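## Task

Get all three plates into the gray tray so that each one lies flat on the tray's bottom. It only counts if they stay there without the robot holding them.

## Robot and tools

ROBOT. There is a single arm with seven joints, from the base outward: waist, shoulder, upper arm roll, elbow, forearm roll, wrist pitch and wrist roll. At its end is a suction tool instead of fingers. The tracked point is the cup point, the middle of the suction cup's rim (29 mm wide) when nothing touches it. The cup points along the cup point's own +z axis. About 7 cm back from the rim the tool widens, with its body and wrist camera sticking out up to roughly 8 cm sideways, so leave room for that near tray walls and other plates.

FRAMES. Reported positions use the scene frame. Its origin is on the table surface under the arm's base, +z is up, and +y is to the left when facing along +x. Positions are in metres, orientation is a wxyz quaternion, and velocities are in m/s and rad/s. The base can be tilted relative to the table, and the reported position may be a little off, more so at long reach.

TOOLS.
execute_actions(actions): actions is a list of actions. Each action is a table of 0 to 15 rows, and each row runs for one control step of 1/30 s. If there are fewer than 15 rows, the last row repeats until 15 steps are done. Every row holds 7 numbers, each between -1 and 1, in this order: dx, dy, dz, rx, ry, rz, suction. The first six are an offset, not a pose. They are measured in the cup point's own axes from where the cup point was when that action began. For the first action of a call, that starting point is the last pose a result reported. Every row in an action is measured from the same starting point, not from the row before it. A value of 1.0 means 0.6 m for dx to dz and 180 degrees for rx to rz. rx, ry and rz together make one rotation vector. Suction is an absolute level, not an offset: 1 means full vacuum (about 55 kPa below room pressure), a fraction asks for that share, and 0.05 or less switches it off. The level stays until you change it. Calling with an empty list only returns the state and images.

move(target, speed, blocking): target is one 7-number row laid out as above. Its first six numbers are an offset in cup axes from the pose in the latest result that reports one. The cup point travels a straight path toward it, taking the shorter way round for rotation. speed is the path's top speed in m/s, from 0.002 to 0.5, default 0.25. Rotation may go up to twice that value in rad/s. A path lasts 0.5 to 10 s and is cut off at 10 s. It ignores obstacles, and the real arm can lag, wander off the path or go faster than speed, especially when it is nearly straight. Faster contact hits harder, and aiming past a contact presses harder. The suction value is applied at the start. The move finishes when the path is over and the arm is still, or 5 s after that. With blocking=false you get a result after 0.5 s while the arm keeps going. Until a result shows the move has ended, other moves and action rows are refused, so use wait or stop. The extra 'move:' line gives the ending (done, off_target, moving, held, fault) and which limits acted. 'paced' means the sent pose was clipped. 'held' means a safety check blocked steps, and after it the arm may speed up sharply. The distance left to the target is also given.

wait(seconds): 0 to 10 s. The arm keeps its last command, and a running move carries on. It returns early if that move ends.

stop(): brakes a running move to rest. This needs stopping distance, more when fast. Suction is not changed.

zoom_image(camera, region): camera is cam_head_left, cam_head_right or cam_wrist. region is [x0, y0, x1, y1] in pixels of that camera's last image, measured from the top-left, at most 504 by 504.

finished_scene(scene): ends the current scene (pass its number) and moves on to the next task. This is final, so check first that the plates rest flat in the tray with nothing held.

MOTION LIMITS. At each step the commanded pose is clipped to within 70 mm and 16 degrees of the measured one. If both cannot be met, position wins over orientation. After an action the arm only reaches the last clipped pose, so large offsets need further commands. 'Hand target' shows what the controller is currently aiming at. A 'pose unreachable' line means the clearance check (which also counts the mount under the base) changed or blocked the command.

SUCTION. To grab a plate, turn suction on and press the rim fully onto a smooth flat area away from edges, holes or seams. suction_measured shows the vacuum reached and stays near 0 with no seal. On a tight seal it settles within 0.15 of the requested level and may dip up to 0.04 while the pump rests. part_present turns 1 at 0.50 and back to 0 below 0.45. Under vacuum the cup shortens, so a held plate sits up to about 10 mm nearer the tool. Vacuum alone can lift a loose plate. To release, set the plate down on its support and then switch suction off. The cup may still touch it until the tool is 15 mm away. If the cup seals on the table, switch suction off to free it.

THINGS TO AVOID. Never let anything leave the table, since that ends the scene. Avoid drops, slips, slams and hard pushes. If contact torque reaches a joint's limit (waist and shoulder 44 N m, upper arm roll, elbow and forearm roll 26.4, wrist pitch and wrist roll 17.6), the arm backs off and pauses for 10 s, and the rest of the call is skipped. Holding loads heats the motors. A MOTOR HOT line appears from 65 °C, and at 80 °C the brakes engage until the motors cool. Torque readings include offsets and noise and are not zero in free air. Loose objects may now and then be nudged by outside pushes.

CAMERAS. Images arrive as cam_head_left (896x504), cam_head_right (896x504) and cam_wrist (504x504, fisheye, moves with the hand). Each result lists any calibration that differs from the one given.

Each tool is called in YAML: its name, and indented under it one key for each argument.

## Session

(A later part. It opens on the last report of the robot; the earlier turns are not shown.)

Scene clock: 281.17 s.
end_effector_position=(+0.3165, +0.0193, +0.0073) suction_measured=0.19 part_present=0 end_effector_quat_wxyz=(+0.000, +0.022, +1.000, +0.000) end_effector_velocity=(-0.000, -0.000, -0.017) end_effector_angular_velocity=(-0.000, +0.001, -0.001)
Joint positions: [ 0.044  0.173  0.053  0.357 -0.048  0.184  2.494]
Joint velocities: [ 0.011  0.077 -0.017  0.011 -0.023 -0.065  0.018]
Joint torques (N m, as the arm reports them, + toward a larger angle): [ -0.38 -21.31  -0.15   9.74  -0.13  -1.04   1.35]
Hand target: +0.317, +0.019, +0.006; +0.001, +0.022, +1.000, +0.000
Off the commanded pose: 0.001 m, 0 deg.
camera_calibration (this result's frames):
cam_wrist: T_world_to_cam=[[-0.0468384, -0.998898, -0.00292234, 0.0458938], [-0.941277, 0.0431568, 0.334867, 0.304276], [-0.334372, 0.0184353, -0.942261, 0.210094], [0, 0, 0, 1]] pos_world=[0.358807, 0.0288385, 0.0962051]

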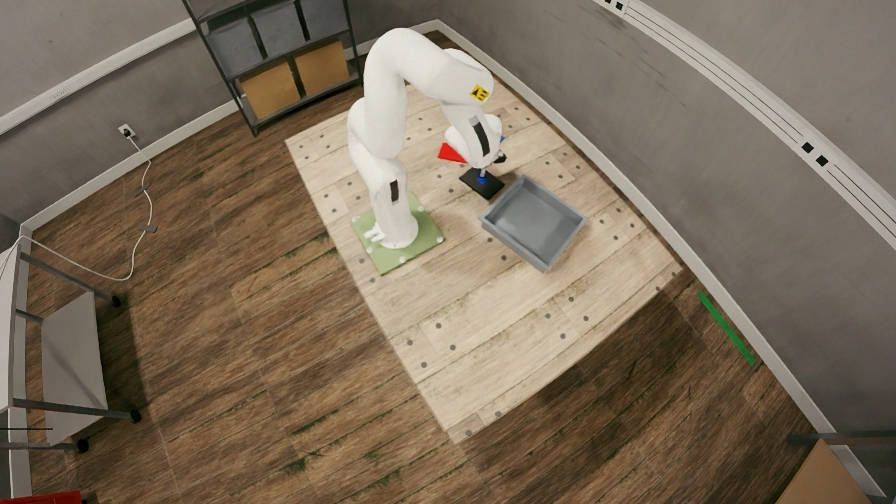

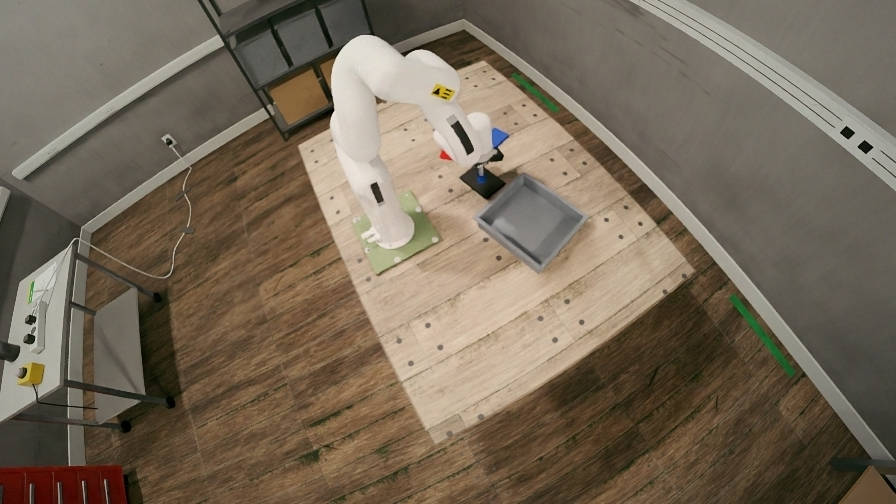

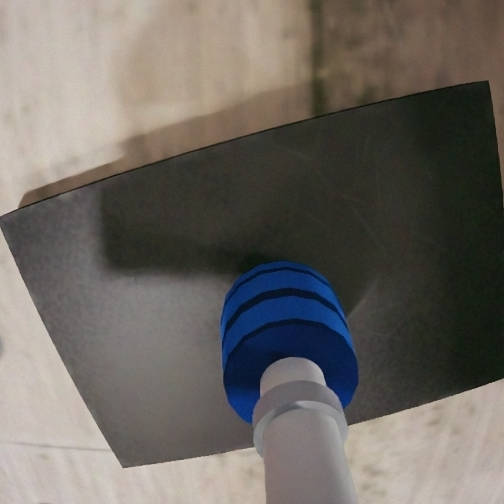

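The cup has started sealing. Let me check the vacuum level now.

execute_actions:
  actions: []

Scene clock: 282.87 s.
end_effector_position=(+0.3169, +0.0193, +0.0064) suction_measured=0.98 part_present=1 end_effector_quat_wxyz=(+0.001, +0.022, +1.000, +0.000) end_effector_velocity=(-0.000, -0.001, -0.000) end_effector_angular_velocity=(-0.000, +0.000, -0.002)
Joint positions: [ 0.045  0.178  0.052  0.358 -0.049  0.18   2.496]
Joint velocities: [ 0.     0.    -0.002 -0.001  0.001 -0.    -0.   ]
Joint torques (N m, as the arm reports them, + toward a larger angle): [ -0.88 -20.38  -0.17   9.64   0.15  -1.13   1.31]
Hand target: +0.317, +0.019, +0.006; +0.001, +0.022, +1.000, +0.000
Off the commanded pose: 0.000 m, 0 deg.
camera_calibration (this result's frames):
cam_wrist: T_world_to_cam=[[-0.0468661, -0.998897, -0.00296416, 0.0459338], [-0.941584, 0.043186, 0.333997, 0.305029], [-0.333501, 0.0184441, -0.942569, 0.209021], [0, 0, 0, 1]] pos_world=[0.359071, 0.028855, 0.0952743]

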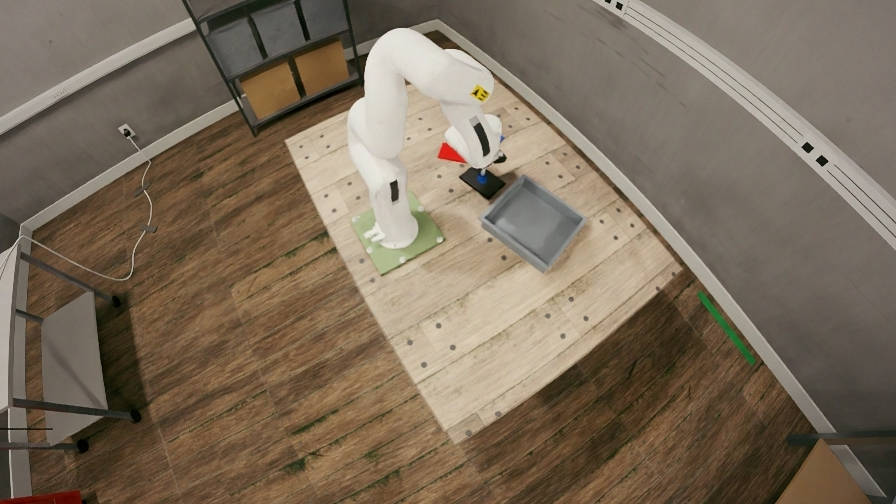

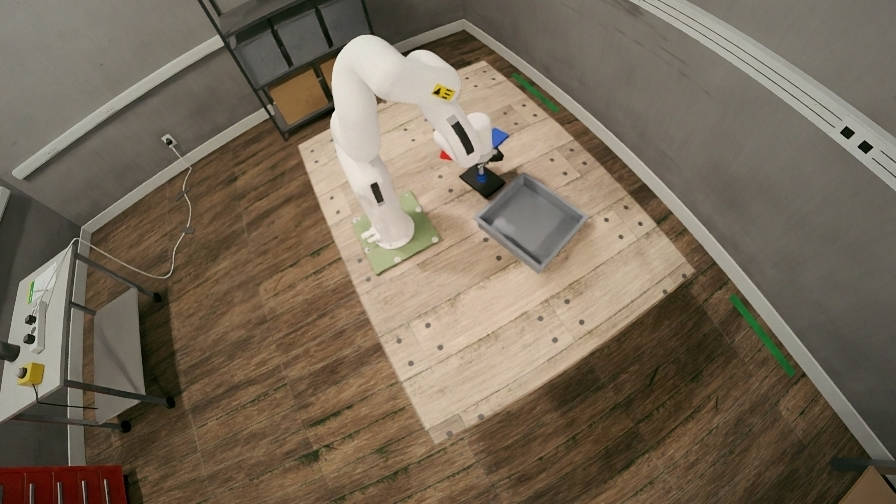

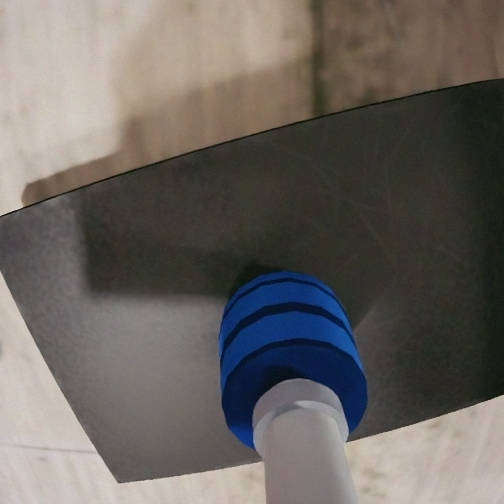

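execute_actions:
  actions:
    - [[0,0,-0.00159,0,0,0,1],[0,0,-0.00626,0,0,0,1],[0,0,-0.01375,0,0,0,1],[0,0,-0.02361,0,0,0,1],[0,0,-0.03528,0,0,0,1],[0,0,-0.04808,0,0,0,1],[-0.00052,-0.00131,-0.06125,0,0,0,1],[-0.00209,-0.00521,-0.07405,0,0,0,1],[-0.00466,-0.01162,-0.08572,0,0,0,1],[-0.00819,-0.02044,-0.09558,0,0,0,1],[-0.01261,-0.03149,-0.10307,0,0,0,1],[-0.01785,-0.04457,-0.10774,0,0,0,1],[-0.02381,-0.05944,-0.10933,0,0,0,1],[-0.03036,-0.07581,-0.10933,0,0,0,1],[-0.0374,-0.09339,-0.10933,0,0,0,1]]

execute_actions:
  actions:
    - [[-0.02961,-0.07393,-0.0055,0,0,-0.0003,1],[-0.03721,-0.09292,-0.0055,0,0,-0.0008,1],[-0.04489,-0.11208,-0.0055,0,0,-0.0016,1],[-0.05249,-0.13107,-0.0055,0,0,-0.0026,1],[-0.05988,-0.14952,-0.0055,0,0,-0.0037,1],[-0.06692,-0.1671,-0.0055,0,0,-0.0049,1],[-0.07348,-0.18347,-0.0055,0,0,-0.0062,1],[-0.07944,-0.19834,-0.0055,0,0,-0.0074,1],[-0.08467,-0.21142,-0.0055,0,0,-0.0085,1],[-0.0891,-0.22247,-0.0055,0,0,-0.0095,1],[-0.09263,-0.23129,-0.0055,0,0,-0.0103,1],[-0.0952,-0.2377,-0.0055,0,0,-0.0108,1],[-0.09676,-0.2416,-0.0055,0,0,-0.0111,1],[-0.09729,-0.24291,-0.0055,0,0,-0.0111,1],[-0.09729,-0.24291,-0.0055,0,0,-0.0111,1]]

Scene clock: 366.47 s.
end_effector_position=(+0.3281, -0.0069, +0.0657) suction_measured=0.98 part_present=1 end_effector_quat_wxyz=(+0.006, +0.022, +1.000, -0.003) end_effector_velocity=(+0.074, -0.250, +0.101) end_effector_angular_velocity=(-0.034, -0.013, -0.047)
Joint positions: [-0.002 -0.048  0.031  0.374 -0.01   0.41   2.39 ]
Joint velocities: [-0.368 -0.162 -0.389  0.278 -0.089  0.423 -0.631]
Joint torques (N m, as the arm reports them, + toward a larger angle): [-1.33 -7.98 -1.51 12.08 -0.33 -1.19  1.31]
Hand target: +0.334, -0.037, +0.072; +0.003, +0.024, +1.000, -0.005
Off the commanded pose: 0.033 m, 1 deg.
camera_calibration (this result's frames):
cam_wrist: T_world_to_cam=[[-0.0482195, -0.998834, 0.00248036, 0.0205847], [-0.945159, 0.0464312, 0.323292, 0.298831], [-0.32303, 0.0132447, -0.946296, 0.265939], [0, 0, 0, 1]] pos_world=[0.369342, 0.00316332, 0.154996]

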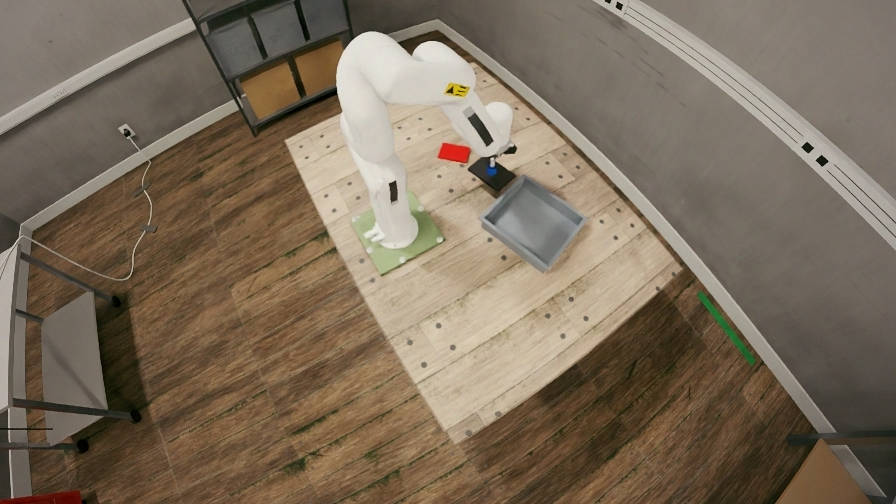

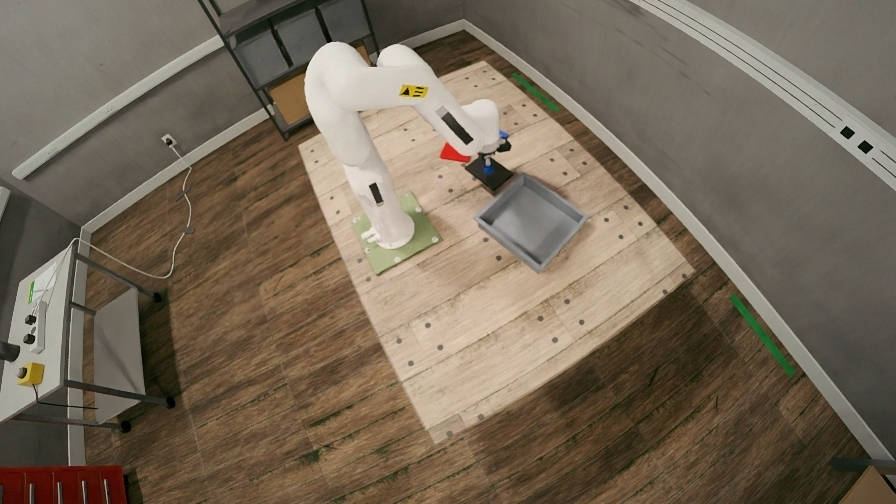

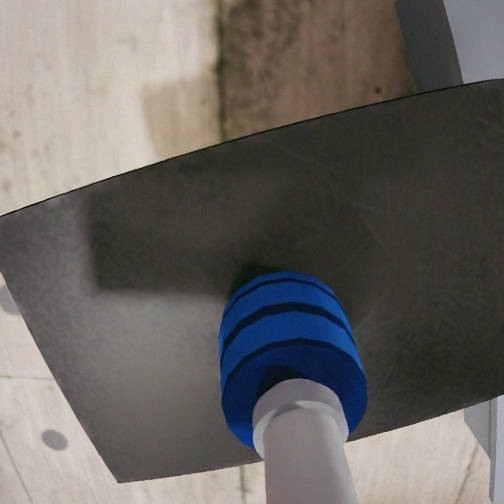

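Scene clock: 366.97 s.
end_effector_position=(+0.3743, -0.1488, +0.0719) suction_measured=1.00 part_present=1 end_effector_quat_wxyz=(+0.008, +0.009, +1.000, -0.009) end_effector_velocity=(+0.066, -0.110, -0.016) end_effector_angular_velocity=(+0.099, +0.024, +0.071)
Joint positions: [-0.183  0.132 -0.14   0.63   0.014  0.479  1.991]
Joint velocities: [-0.171  0.335 -0.035  0.409  0.301  0.135 -0.535]
Joint torques (N m, as the arm reports them, + toward a larger angle): [  0.48 -26.71   1.44  11.84  -0.37  -0.96   1.59]
Hand target: +0.379, -0.155, +0.071; +0.007, +0.005, +1.000, -0.004
Off the commanded pose: 0.008 m, 1 deg.
camera_calibration (this result's frames):
cam_wrist: T_world_to_cam=[[-0.0212396, -0.99965, 0.0157584, -0.130152], [-0.946886, 0.0251722, 0.320583, 0.34478], [-0.320867, -0.00811237, -0.947089, 0.284686], [0, 0, 0, 1]] pos_world=[0.41505, -0.136476, 0.161144]

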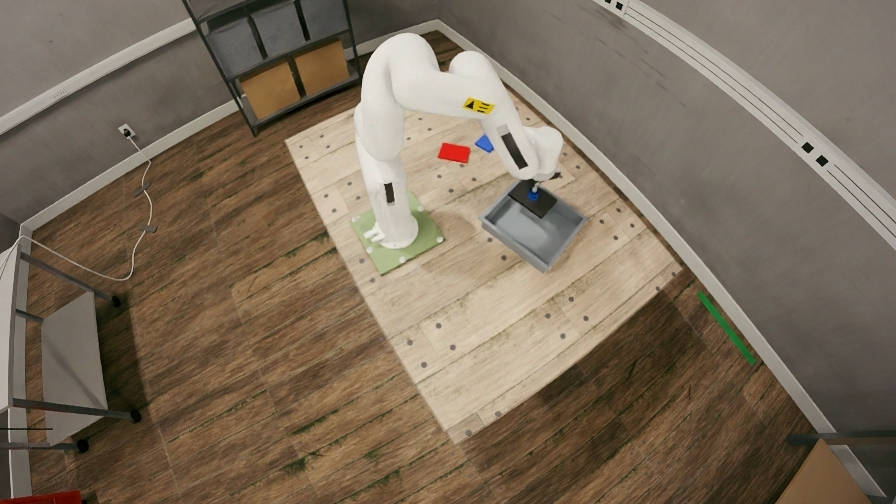

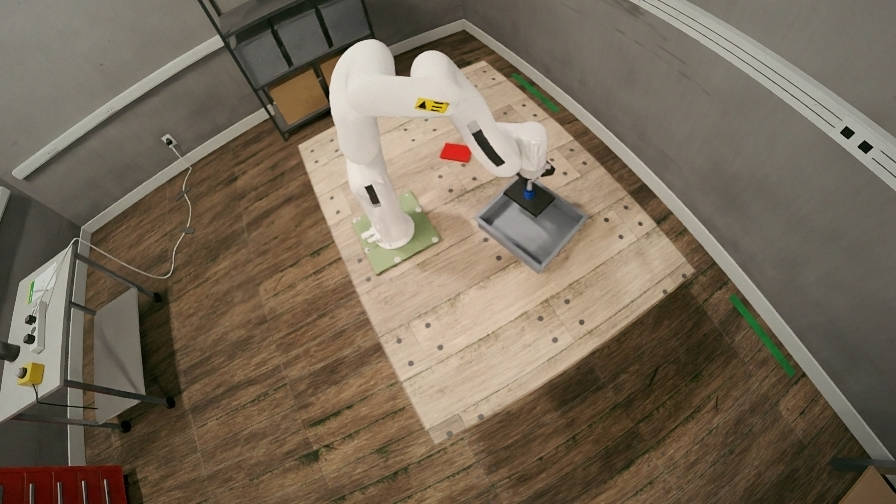

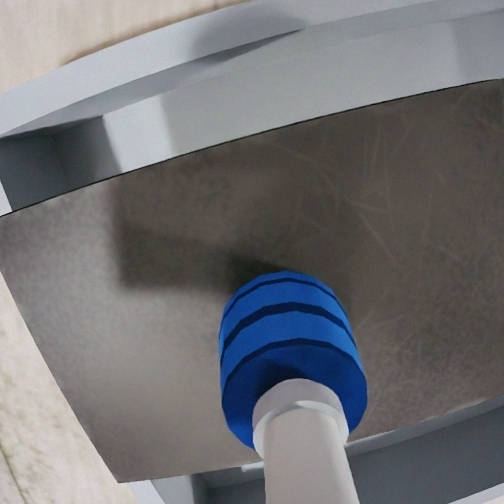

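execute_actions:
  actions: []

Scene clock: 373.13 s.
end_effector_position=(+0.3789, -0.1548, +0.0705) suction_measured=0.98 part_present=1 end_effector_quat_wxyz=(+0.007, +0.005, +1.000, -0.004) end_effector_velocity=(-0.000, +0.000, -0.000) end_effector_angular_velocity=(-0.000, +0.000, +0.001)
Joint positions: [-0.195  0.155 -0.139  0.658  0.038  0.49   1.953]
Joint velocities: [ 0.     0.    -0.    -0.001 -0.001 -0.001 -0.   ]
Joint torques (N m, as the arm reports them, + toward a larger angle): [ -0.62 -24.73  -0.71  14.54   0.07  -1.13   1.42]
Hand target: +0.379, -0.155, +0.071; +0.007, +0.005, +1.000, -0.004
Off the commanded pose: 0.001 m, 0 deg.
camera_calibration (this result's frames):
cam_wrist: T_world_to_cam=[[-0.0142826, -0.999881, 0.00590649, -0.137954], [-0.946323, 0.0154248, 0.322853, 0.347845], [-0.322906, -0.000978251, -0.946431, 0.286685], [0, 0, 0, 1]] pos_world=[0.419776, -0.143023, 0.159839]

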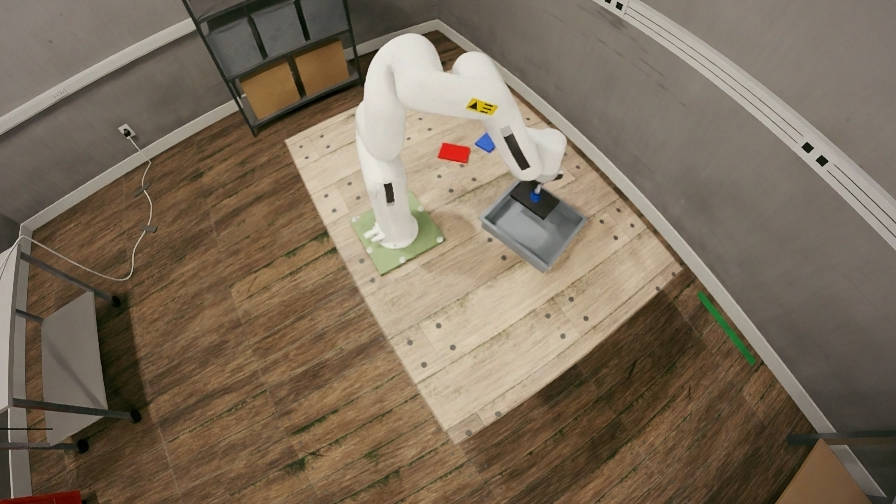

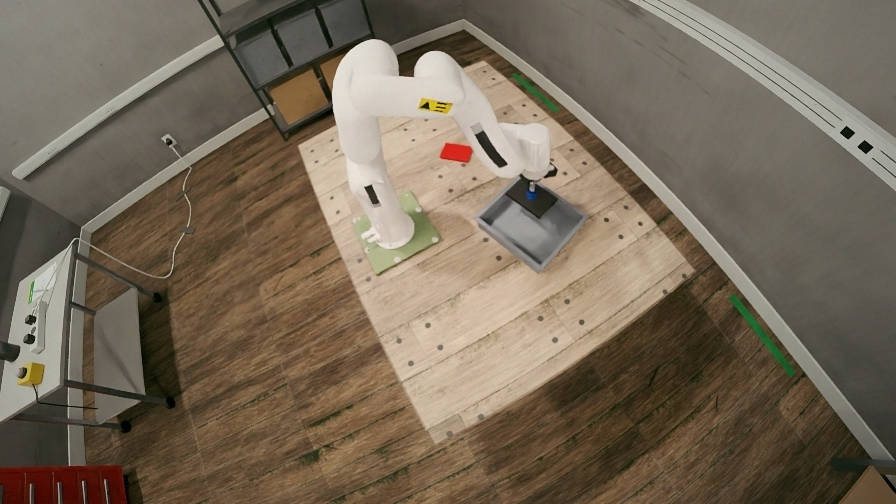

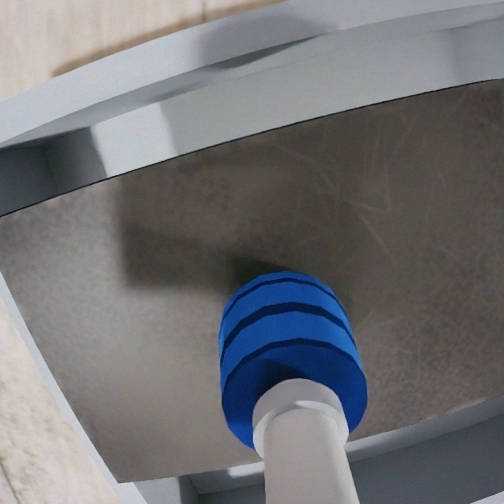

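zoom_image:
  camera: "cam_wrist"
  region: [0, 0, 260, 230]

zoom_image:
  camera: "cam_wrist"
  region: [244, 0, 504, 150]

zoom_image:
  camera: "cam_wrist"
  region: [0, 260, 270, 504]

zoom_image:
  camera: "cam_head_left"
  region: [470, 160, 595, 280]

Region (0, 0, 260, 230) of cam_wrist's 504x504 image, scaled by 1.938, with more detail than that image has; it fills the top 446 rows of this view, and the rest is white.

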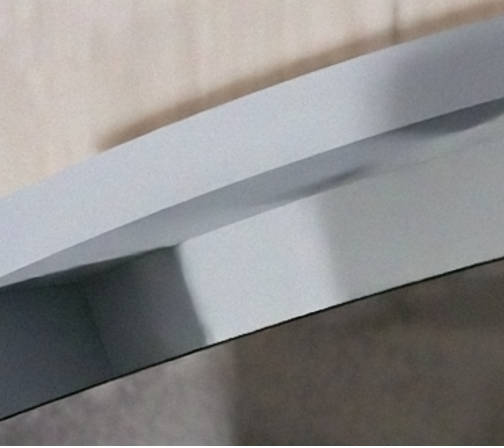

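Region (244, 0, 504, 150) of cam_wrist's 504x504 image, scaled by 1.938, with more detail than that image has; it fills the top 291 rows of this view, and the rest is white.

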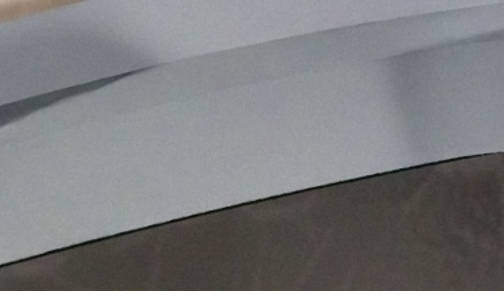

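Region (0, 260, 270, 504) of cam_wrist's 504x504 image, scaled by 1.867, with more detail than that image has; it fills the top 455 rows of this view, and the rest is white.

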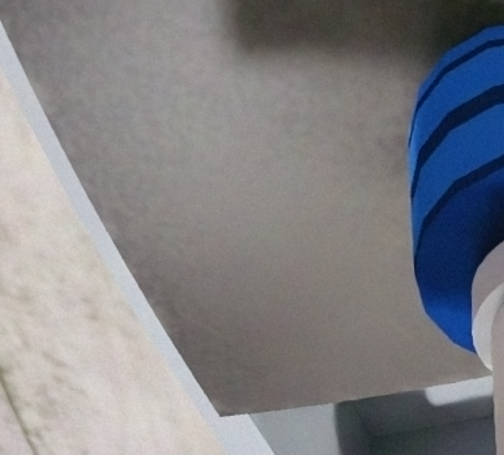

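Region (470, 160, 595, 280) of cam_head_left's 896x504 image, scaled by 4.032, with more detail than that image has; it fills the top 484 rows of this view, and the rest is white.

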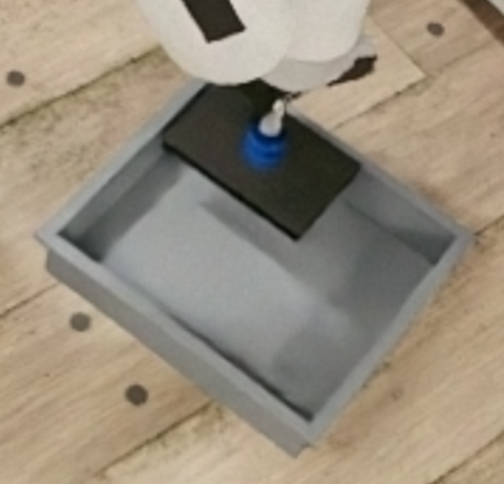

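execute_actions:
  actions:
    - [[-0.00004,0.00006,0.00124,-0.00004,0.00005,0,1],[-0.00014,0.00022,0.00491,-0.00014,0.00019,0,1],[-0.00031,0.00049,0.01082,-0.00031,0.00041,0,1],[-0.00053,0.00085,0.01867,-0.00053,0.00071,0,1],[-0.0008,0.00128,0.02807,-0.00079,0.00106,0,1],[-0.0011,0.00176,0.03855,-0.00109,0.00146,0,1],[-0.00141,0.00227,0.04959,-0.0014,0.00188,0,1],[-0.00172,0.00277,0.06062,-0.00171,0.0023,0,1],[-0.00202,0.00325,0.0711,-0.00201,0.0027,0,1],[-0.00229,0.00368,0.0805,-0.00227,0.00305,0,1],[-0.00251,0.00404,0.08835,-0.00249,0.00335,0,1],[-0.00268,0.00431,0.09426,-0.00266,0.00357,0,1],[-0.00278,0.00447,0.09793,-0.00276,0.00371,0,1],[-0.00282,0.00453,0.09917,-0.0028,0.00376,0,1],[-0.00282,0.00453,0.09917,-0.0028,0.00376,0,1]]

Scene clock: 463.27 s.
end_effector_position=(+0.3787, -0.1516, +0.0163) suction_measured=0.98 part_present=1 end_effector_quat_wxyz=(-0.001, +0.005, +1.000, +0.000) end_effector_velocity=(+0.011, +0.003, -0.100) end_effector_angular_velocity=(+0.025, +0.020, +0.005)
Joint positions: [-0.205  0.324 -0.112  0.672  0.101  0.354  1.912]
Joint velocities: [-0.051  0.347  0.086  0.094  0.136 -0.223 -0.098]
Joint torques (N m, as the arm reports them, + toward a larger angle): [ -0.56 -33.59  -1.42  13.35  -0.31  -1.05   1.52]
Hand target: +0.381, -0.152, +0.011; +0.001, +0.005, +1.000, +0.000
Off the commanded pose: 0.006 m, 0 deg.
camera_calibration (this result's frames):
cam_wrist: T_world_to_cam=[[-0.0143877, -0.999893, -0.00281109, -0.134304], [-0.941373, 0.0125979, 0.337132, 0.362578], [-0.33706, 0.00749686, -0.941453, 0.241889], [0, 0, 0, 1]] pos_world=[0.42092, -0.140671, 0.105113]

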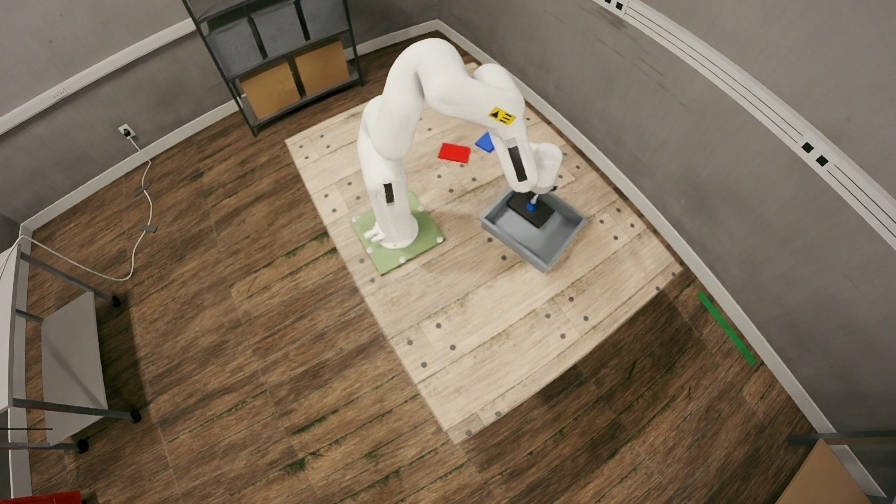

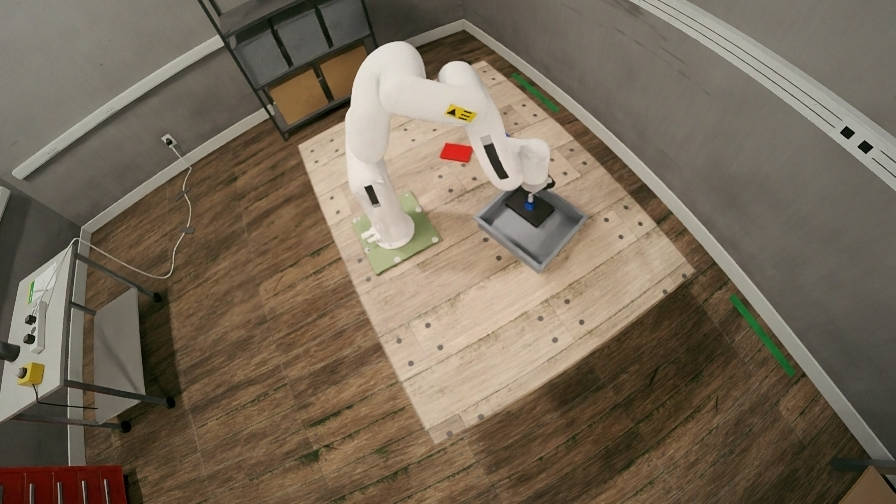

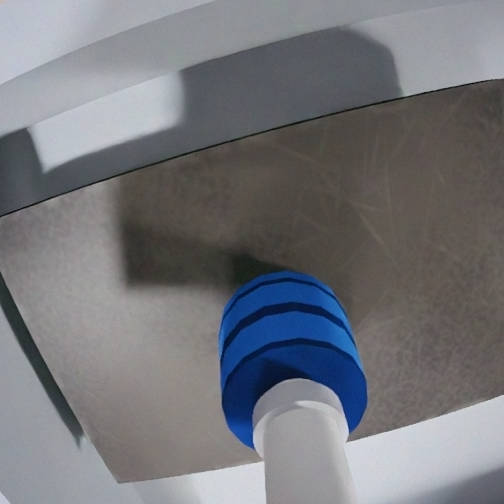

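execute_actions:
  actions: []

Scene clock: 466.67 s.
end_effector_position=(+0.3811, -0.1523, +0.0114) suction_measured=0.96 part_present=1 end_effector_quat_wxyz=(+0.001, +0.005, +1.000, +0.000) end_effector_velocity=(+0.000, +0.000, -0.000) end_effector_angular_velocity=(+0.000, -0.000, +0.001)
Joint positions: [-0.21   0.344 -0.106  0.681  0.11   0.34   1.905]
Joint velocities: [ 0.001 -0.     0.001 -0.001  0.    -0.001  0.   ]
Joint torques (N m, as the arm reports them, + toward a larger angle): [ -0.99 -27.76  -0.94  11.97   0.29  -1.     1.42]
Hand target: +0.381, -0.152, +0.011; +0.001, +0.005, +1.000, +0.000
Off the commanded pose: 0.001 m, 0 deg.
camera_calibration (this result's frames):
cam_wrist: T_world_to_cam=[[-0.0143983, -0.999891, -0.00320273, -0.134915], [-0.942431, 0.0125005, 0.334166, 0.366888], [-0.334089, 0.00782977, -0.942509, 0.23699], [0, 0, 0, 1]] pos_world=[0.423, -0.141342, 0.100332]

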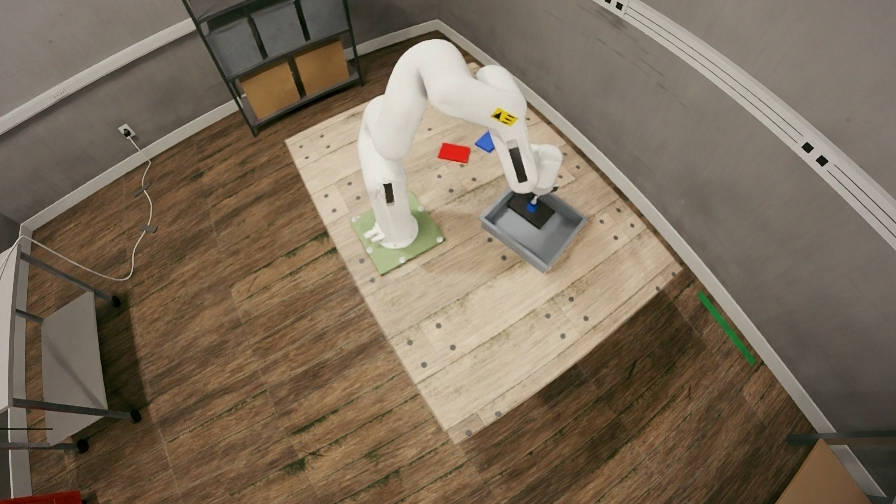

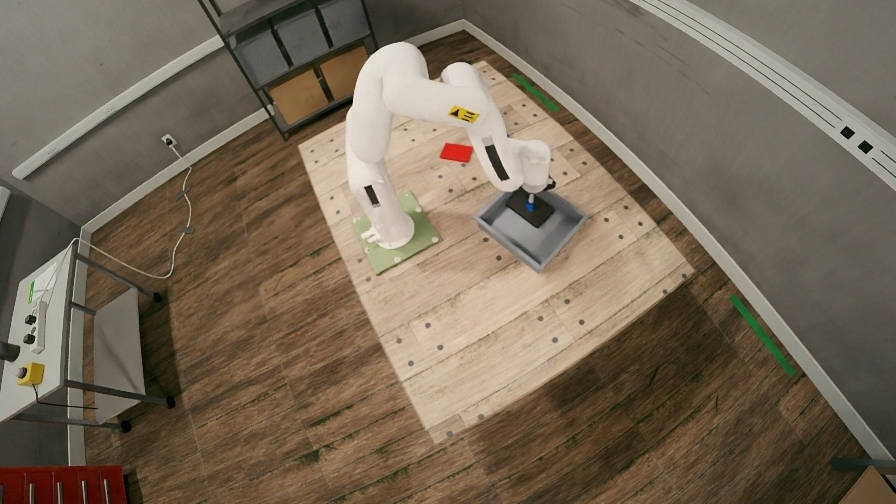

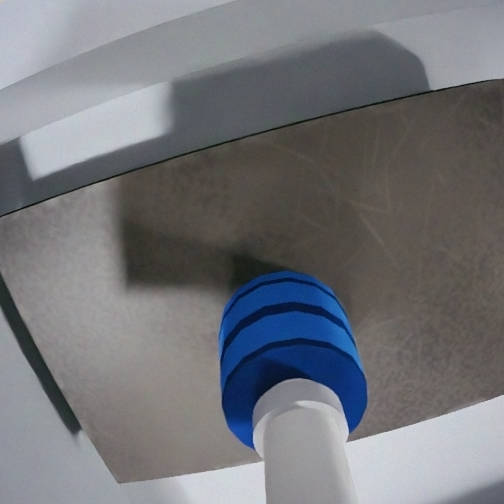

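zoom_image:
  camera: "cam_wrist"
  region: [0, 60, 200, 230]

zoom_image:
  camera: "cam_head_left"
  region: [490, 175, 570, 245]

zoom_image:
  camera: "cam_wrist"
  region: [0, 300, 270, 504]

Region (0, 60, 200, 230) of cam_wrist's 504x504 image, scaled by 2.520, with more detail than that image has; it fills the top 428 rows of this view, and the rest is white.

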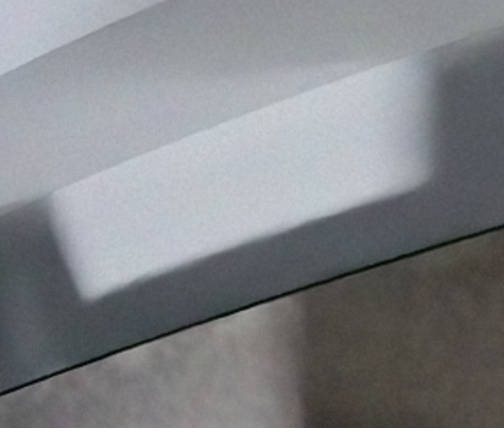

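Region (490, 175, 570, 245) of cam_head_left's 896x504 image, scaled by 6.300, with more detail than that image has; it fills the top 441 rows of this view, and the rest is white.

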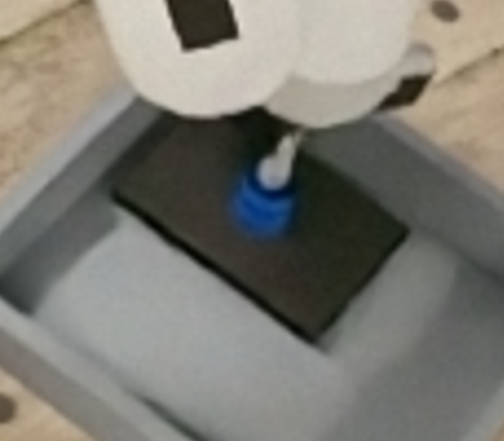

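Region (0, 300, 270, 504) of cam_wrist's 504x504 image, scaled by 1.867, with more detail than that image has; it fills the top 381 rows of this view, and the rest is white.

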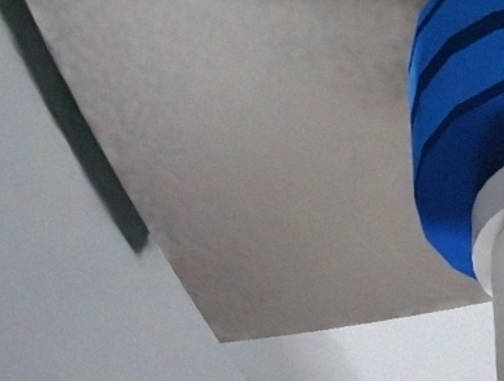

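execute_actions:
  actions:
    - [[0,0,0.0005,0,0,0,1],[0,0,0.0014,0,0,0,1],[0,0,0.0025,0,0,0,1],[0,0,0.0037,0,0,0,1],[0,0,0.0049,0,0,0,1],[0,0,0.0061,0,0,0,1],[0,0,0.0072,0,0,0,1],[0,0,0.0082,0,0,0,1],[0,0,0.0091,0,0,0,1],[0,0,0.0099,0,0,0,1],[0,0,0.0106,0,0,0,1],[0,0,0.0112,0,0,0,1],[0,0,0.0116,0,0,0,1],[0,0,0.0118,0,0,0,1],[0,0,0.0118,0,0,0,1]]

Scene clock: 538.03 s.
end_effector_position=(+0.3810, -0.1522, +0.0047) suction_measured=0.98 part_present=1 end_effector_quat_wxyz=(+0.001, +0.005, +1.000, +0.000) end_effector_velocity=(-0.000, +0.000, -0.008) end_effector_angular_velocity=(+0.001, +0.000, +0.000)
Joint positions: [-0.214  0.365 -0.101  0.684  0.117  0.322  1.9  ]
Joint velocities: [-0.006  0.024  0.008  0.003  0.007 -0.021 -0.006]
Joint torques (N m, as the arm reports them, + toward a larger angle): [ -1.18 -28.73  -1.18  11.91   0.11  -1.1    1.31]
Hand target: +0.381, -0.152, +0.004; +0.001, +0.005, +1.000, +0.000
Off the commanded pose: 0.000 m, 0 deg.
camera_calibration (this result's frames):
cam_wrist: T_world_to_cam=[[-0.0144079, -0.999891, -0.00333694, -0.134875], [-0.942354, 0.0124629, 0.334387, 0.369018], [-0.334309, 0.0079624, -0.94243, 0.230772], [0, 0, 0, 1]] pos_world=[0.422951, -0.141297, 0.0936413]

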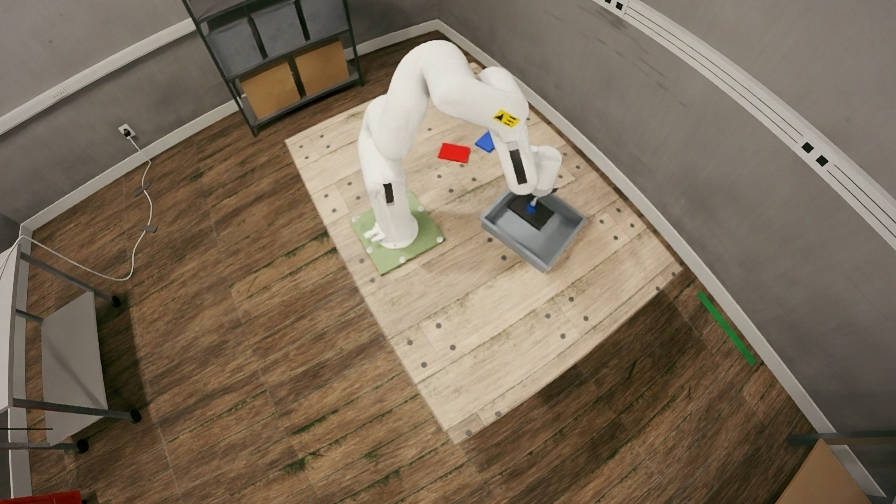

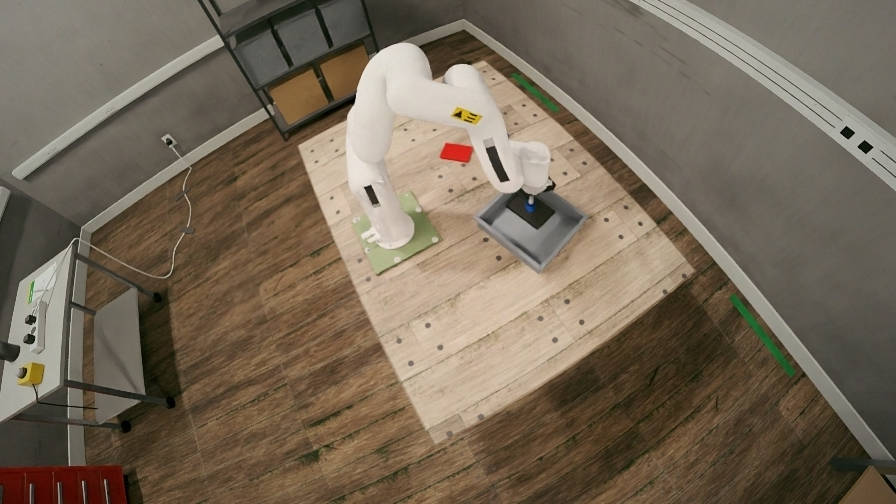

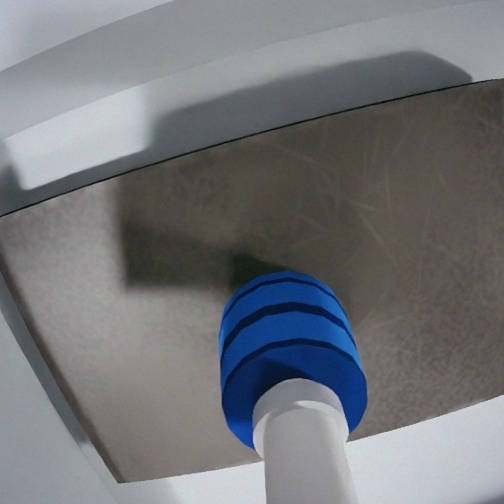

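execute_actions:
  actions: []

zoom_image:
  camera: "cam_wrist"
  region: [0, 60, 200, 230]

zoom_image:
  camera: "cam_wrist"
  region: [0, 300, 270, 504]

Scene clock: 540.53 s.
end_effector_position=(+0.3811, -0.1522, +0.0044) suction_measured=1.00 part_present=1 end_effector_quat_wxyz=(+0.001, +0.005, +1.000, +0.000) end_effector_velocity=(-0.000, -0.001, +0.000) end_effector_angular_velocity=(-0.001, +0.000, -0.000)
Joint positions: [-0.214  0.367 -0.1    0.684  0.117  0.321  1.9  ]
Joint velocities: [-0.001  0.    -0.001  0.    -0.001 -0.    -0.   ]
Joint torques (N m, as the arm reports them, + toward a larger angle): [ -0.63 -27.8   -1.12  11.76   0.22  -1.1    1.29]
Hand target: +0.381, -0.152, +0.004; +0.001, +0.005, +1.000, +0.000
Off the commanded pose: 0.000 m, 0 deg.
camera_calibration (this result's frames):
cam_wrist: T_world_to_cam=[[-0.0144031, -0.999891, -0.00327298, -0.134909], [-0.942437, 0.0124817, 0.334152, 0.369261], [-0.334074, 0.0078974, -0.942514, 0.230338], [0, 0, 0, 1]] pos_world=[0.423012, -0.141322, 0.0932664]

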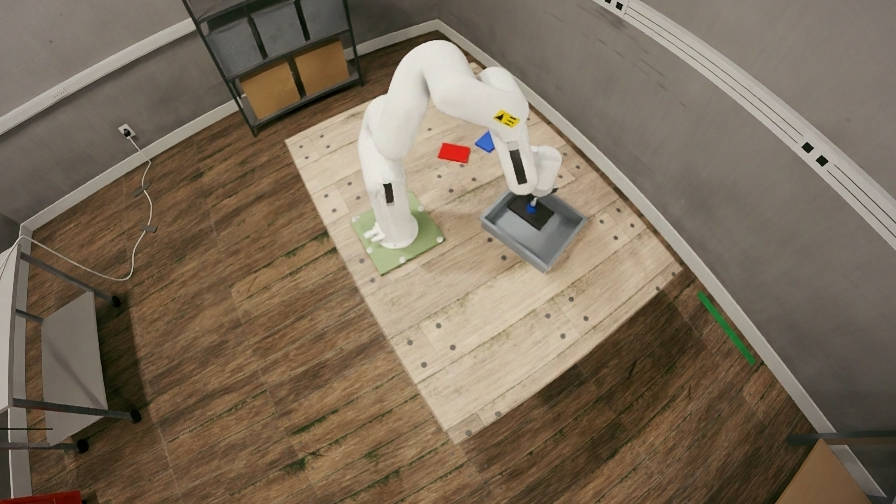

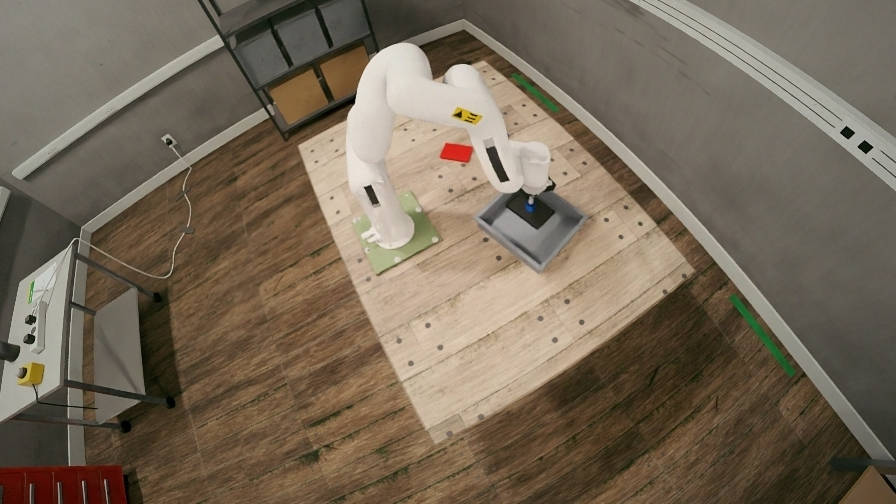

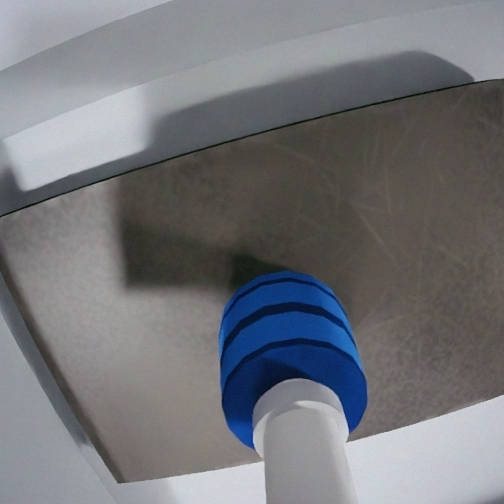

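Region (0, 60, 200, 230) of cam_wrist's 504x504 image, scaled by 2.520, with more detail than that image has; it fills the top 428 rows of this view, and the rest is white.

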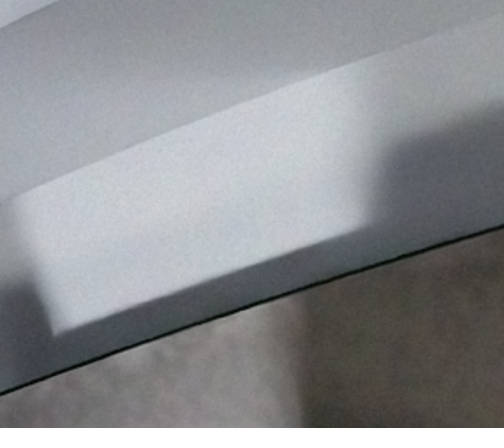

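Region (0, 300, 270, 504) of cam_wrist's 504x504 image, scaled by 1.867, with more detail than that image has; it fills the top 381 rows of this view, and the rest is white.

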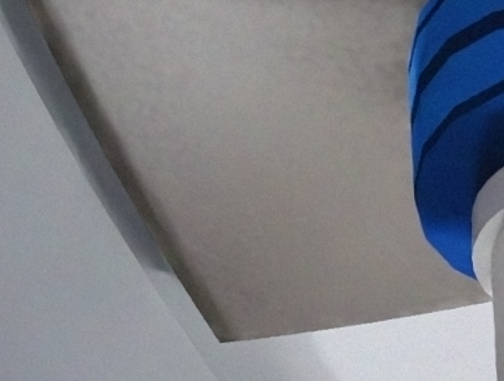

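execute_actions:
  actions:
    - [[0,0,0.0004,0,0,0,1],[0,0,0.001,0,0,0,1],[0,0,0.0016,0,0,0,1],[0,0,0.0022,0,0,0,1],[0,0,0.0028,0,0,0,1],[0,0,0.0033,0,0,0,1],[0,0,0.0037,0,0,0,1],[0,0,0.0037,0,0,0,1],[0,0,0.0037,0,0,0,1],[0,0,0.0037,0,0,0,1],[0,0,0.0037,0,0,0,1],[0,0,0.0037,0,0,0,1],[0,0,0.0037,0,0,0,1],[0,0,0.0037,0,0,0,1],[0,0,0.0037,0,0,0,0]]

zoom_image:
  camera: "cam_wrist"
  region: [0, 60, 200, 230]

Scene clock: 555.97 s.
end_effector_position=(+0.3817, -0.1525, +0.0028) suction_measured=0.46 part_present=1 end_effector_quat_wxyz=(+0.002, +0.005, +1.000, +0.000) end_effector_velocity=(+0.001, -0.001, +0.000) end_effector_angular_velocity=(-0.002, -0.004, -0.001)
Joint positions: [-0.216  0.373 -0.098  0.686  0.119  0.314  1.898]
Joint velocities: [-0.001  0.    -0.001 -0.     0.    -0.005 -0.   ]
Joint torques (N m, as the arm reports them, + toward a larger angle): [ -0.79 -23.08  -0.69  10.04   0.17  -0.99   1.43]
Hand target: +0.381, -0.152, +0.002; +0.001, +0.005, +1.000, +0.000
Off the commanded pose: 0.001 m, 0 deg.
camera_calibration (this result's frames):
cam_wrist: T_world_to_cam=[[-0.0144479, -0.999892, -0.00271814, -0.135127], [-0.943023, 0.0127224, 0.332485, 0.370661], [-0.332414, 0.00736698, -0.943105, 0.22833], [0, 0, 0, 1]] pos_world=[0.423489, -0.14151, 0.0917333]

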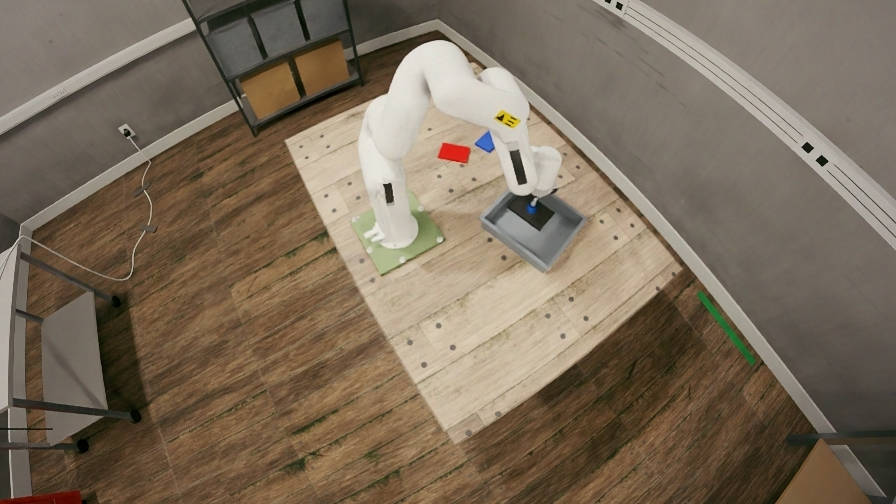

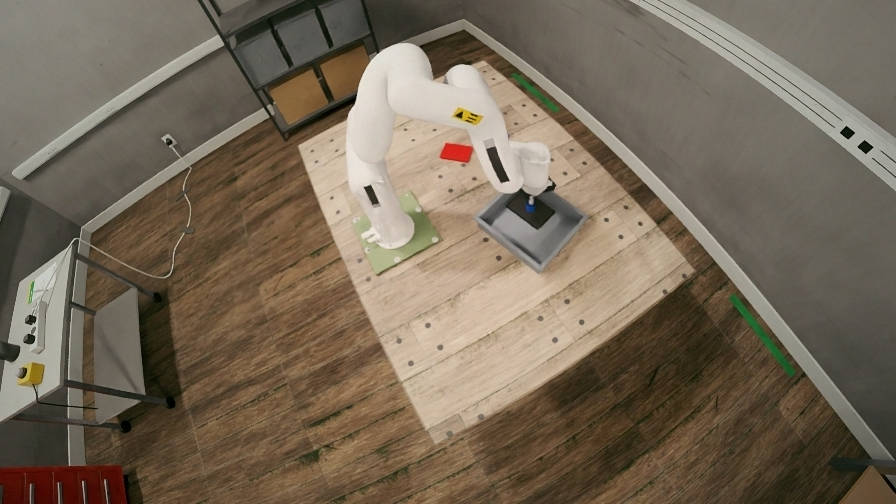

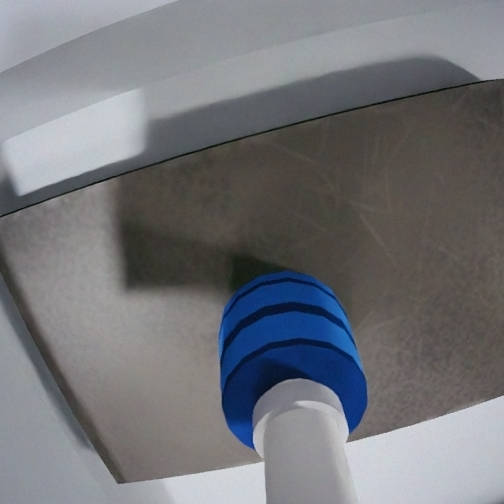

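Region (0, 60, 200, 230) of cam_wrist's 504x504 image, scaled by 2.520, with more detail than that image has; it fills the top 428 rows of this view, and the rest is white.

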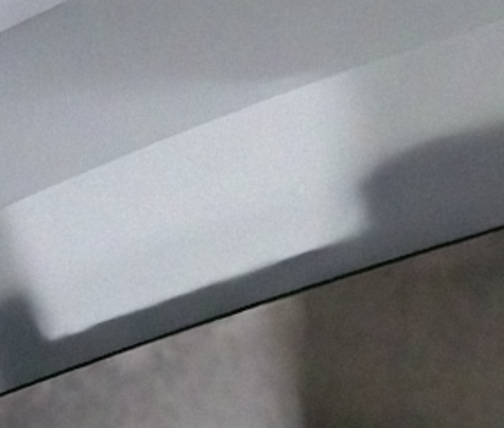

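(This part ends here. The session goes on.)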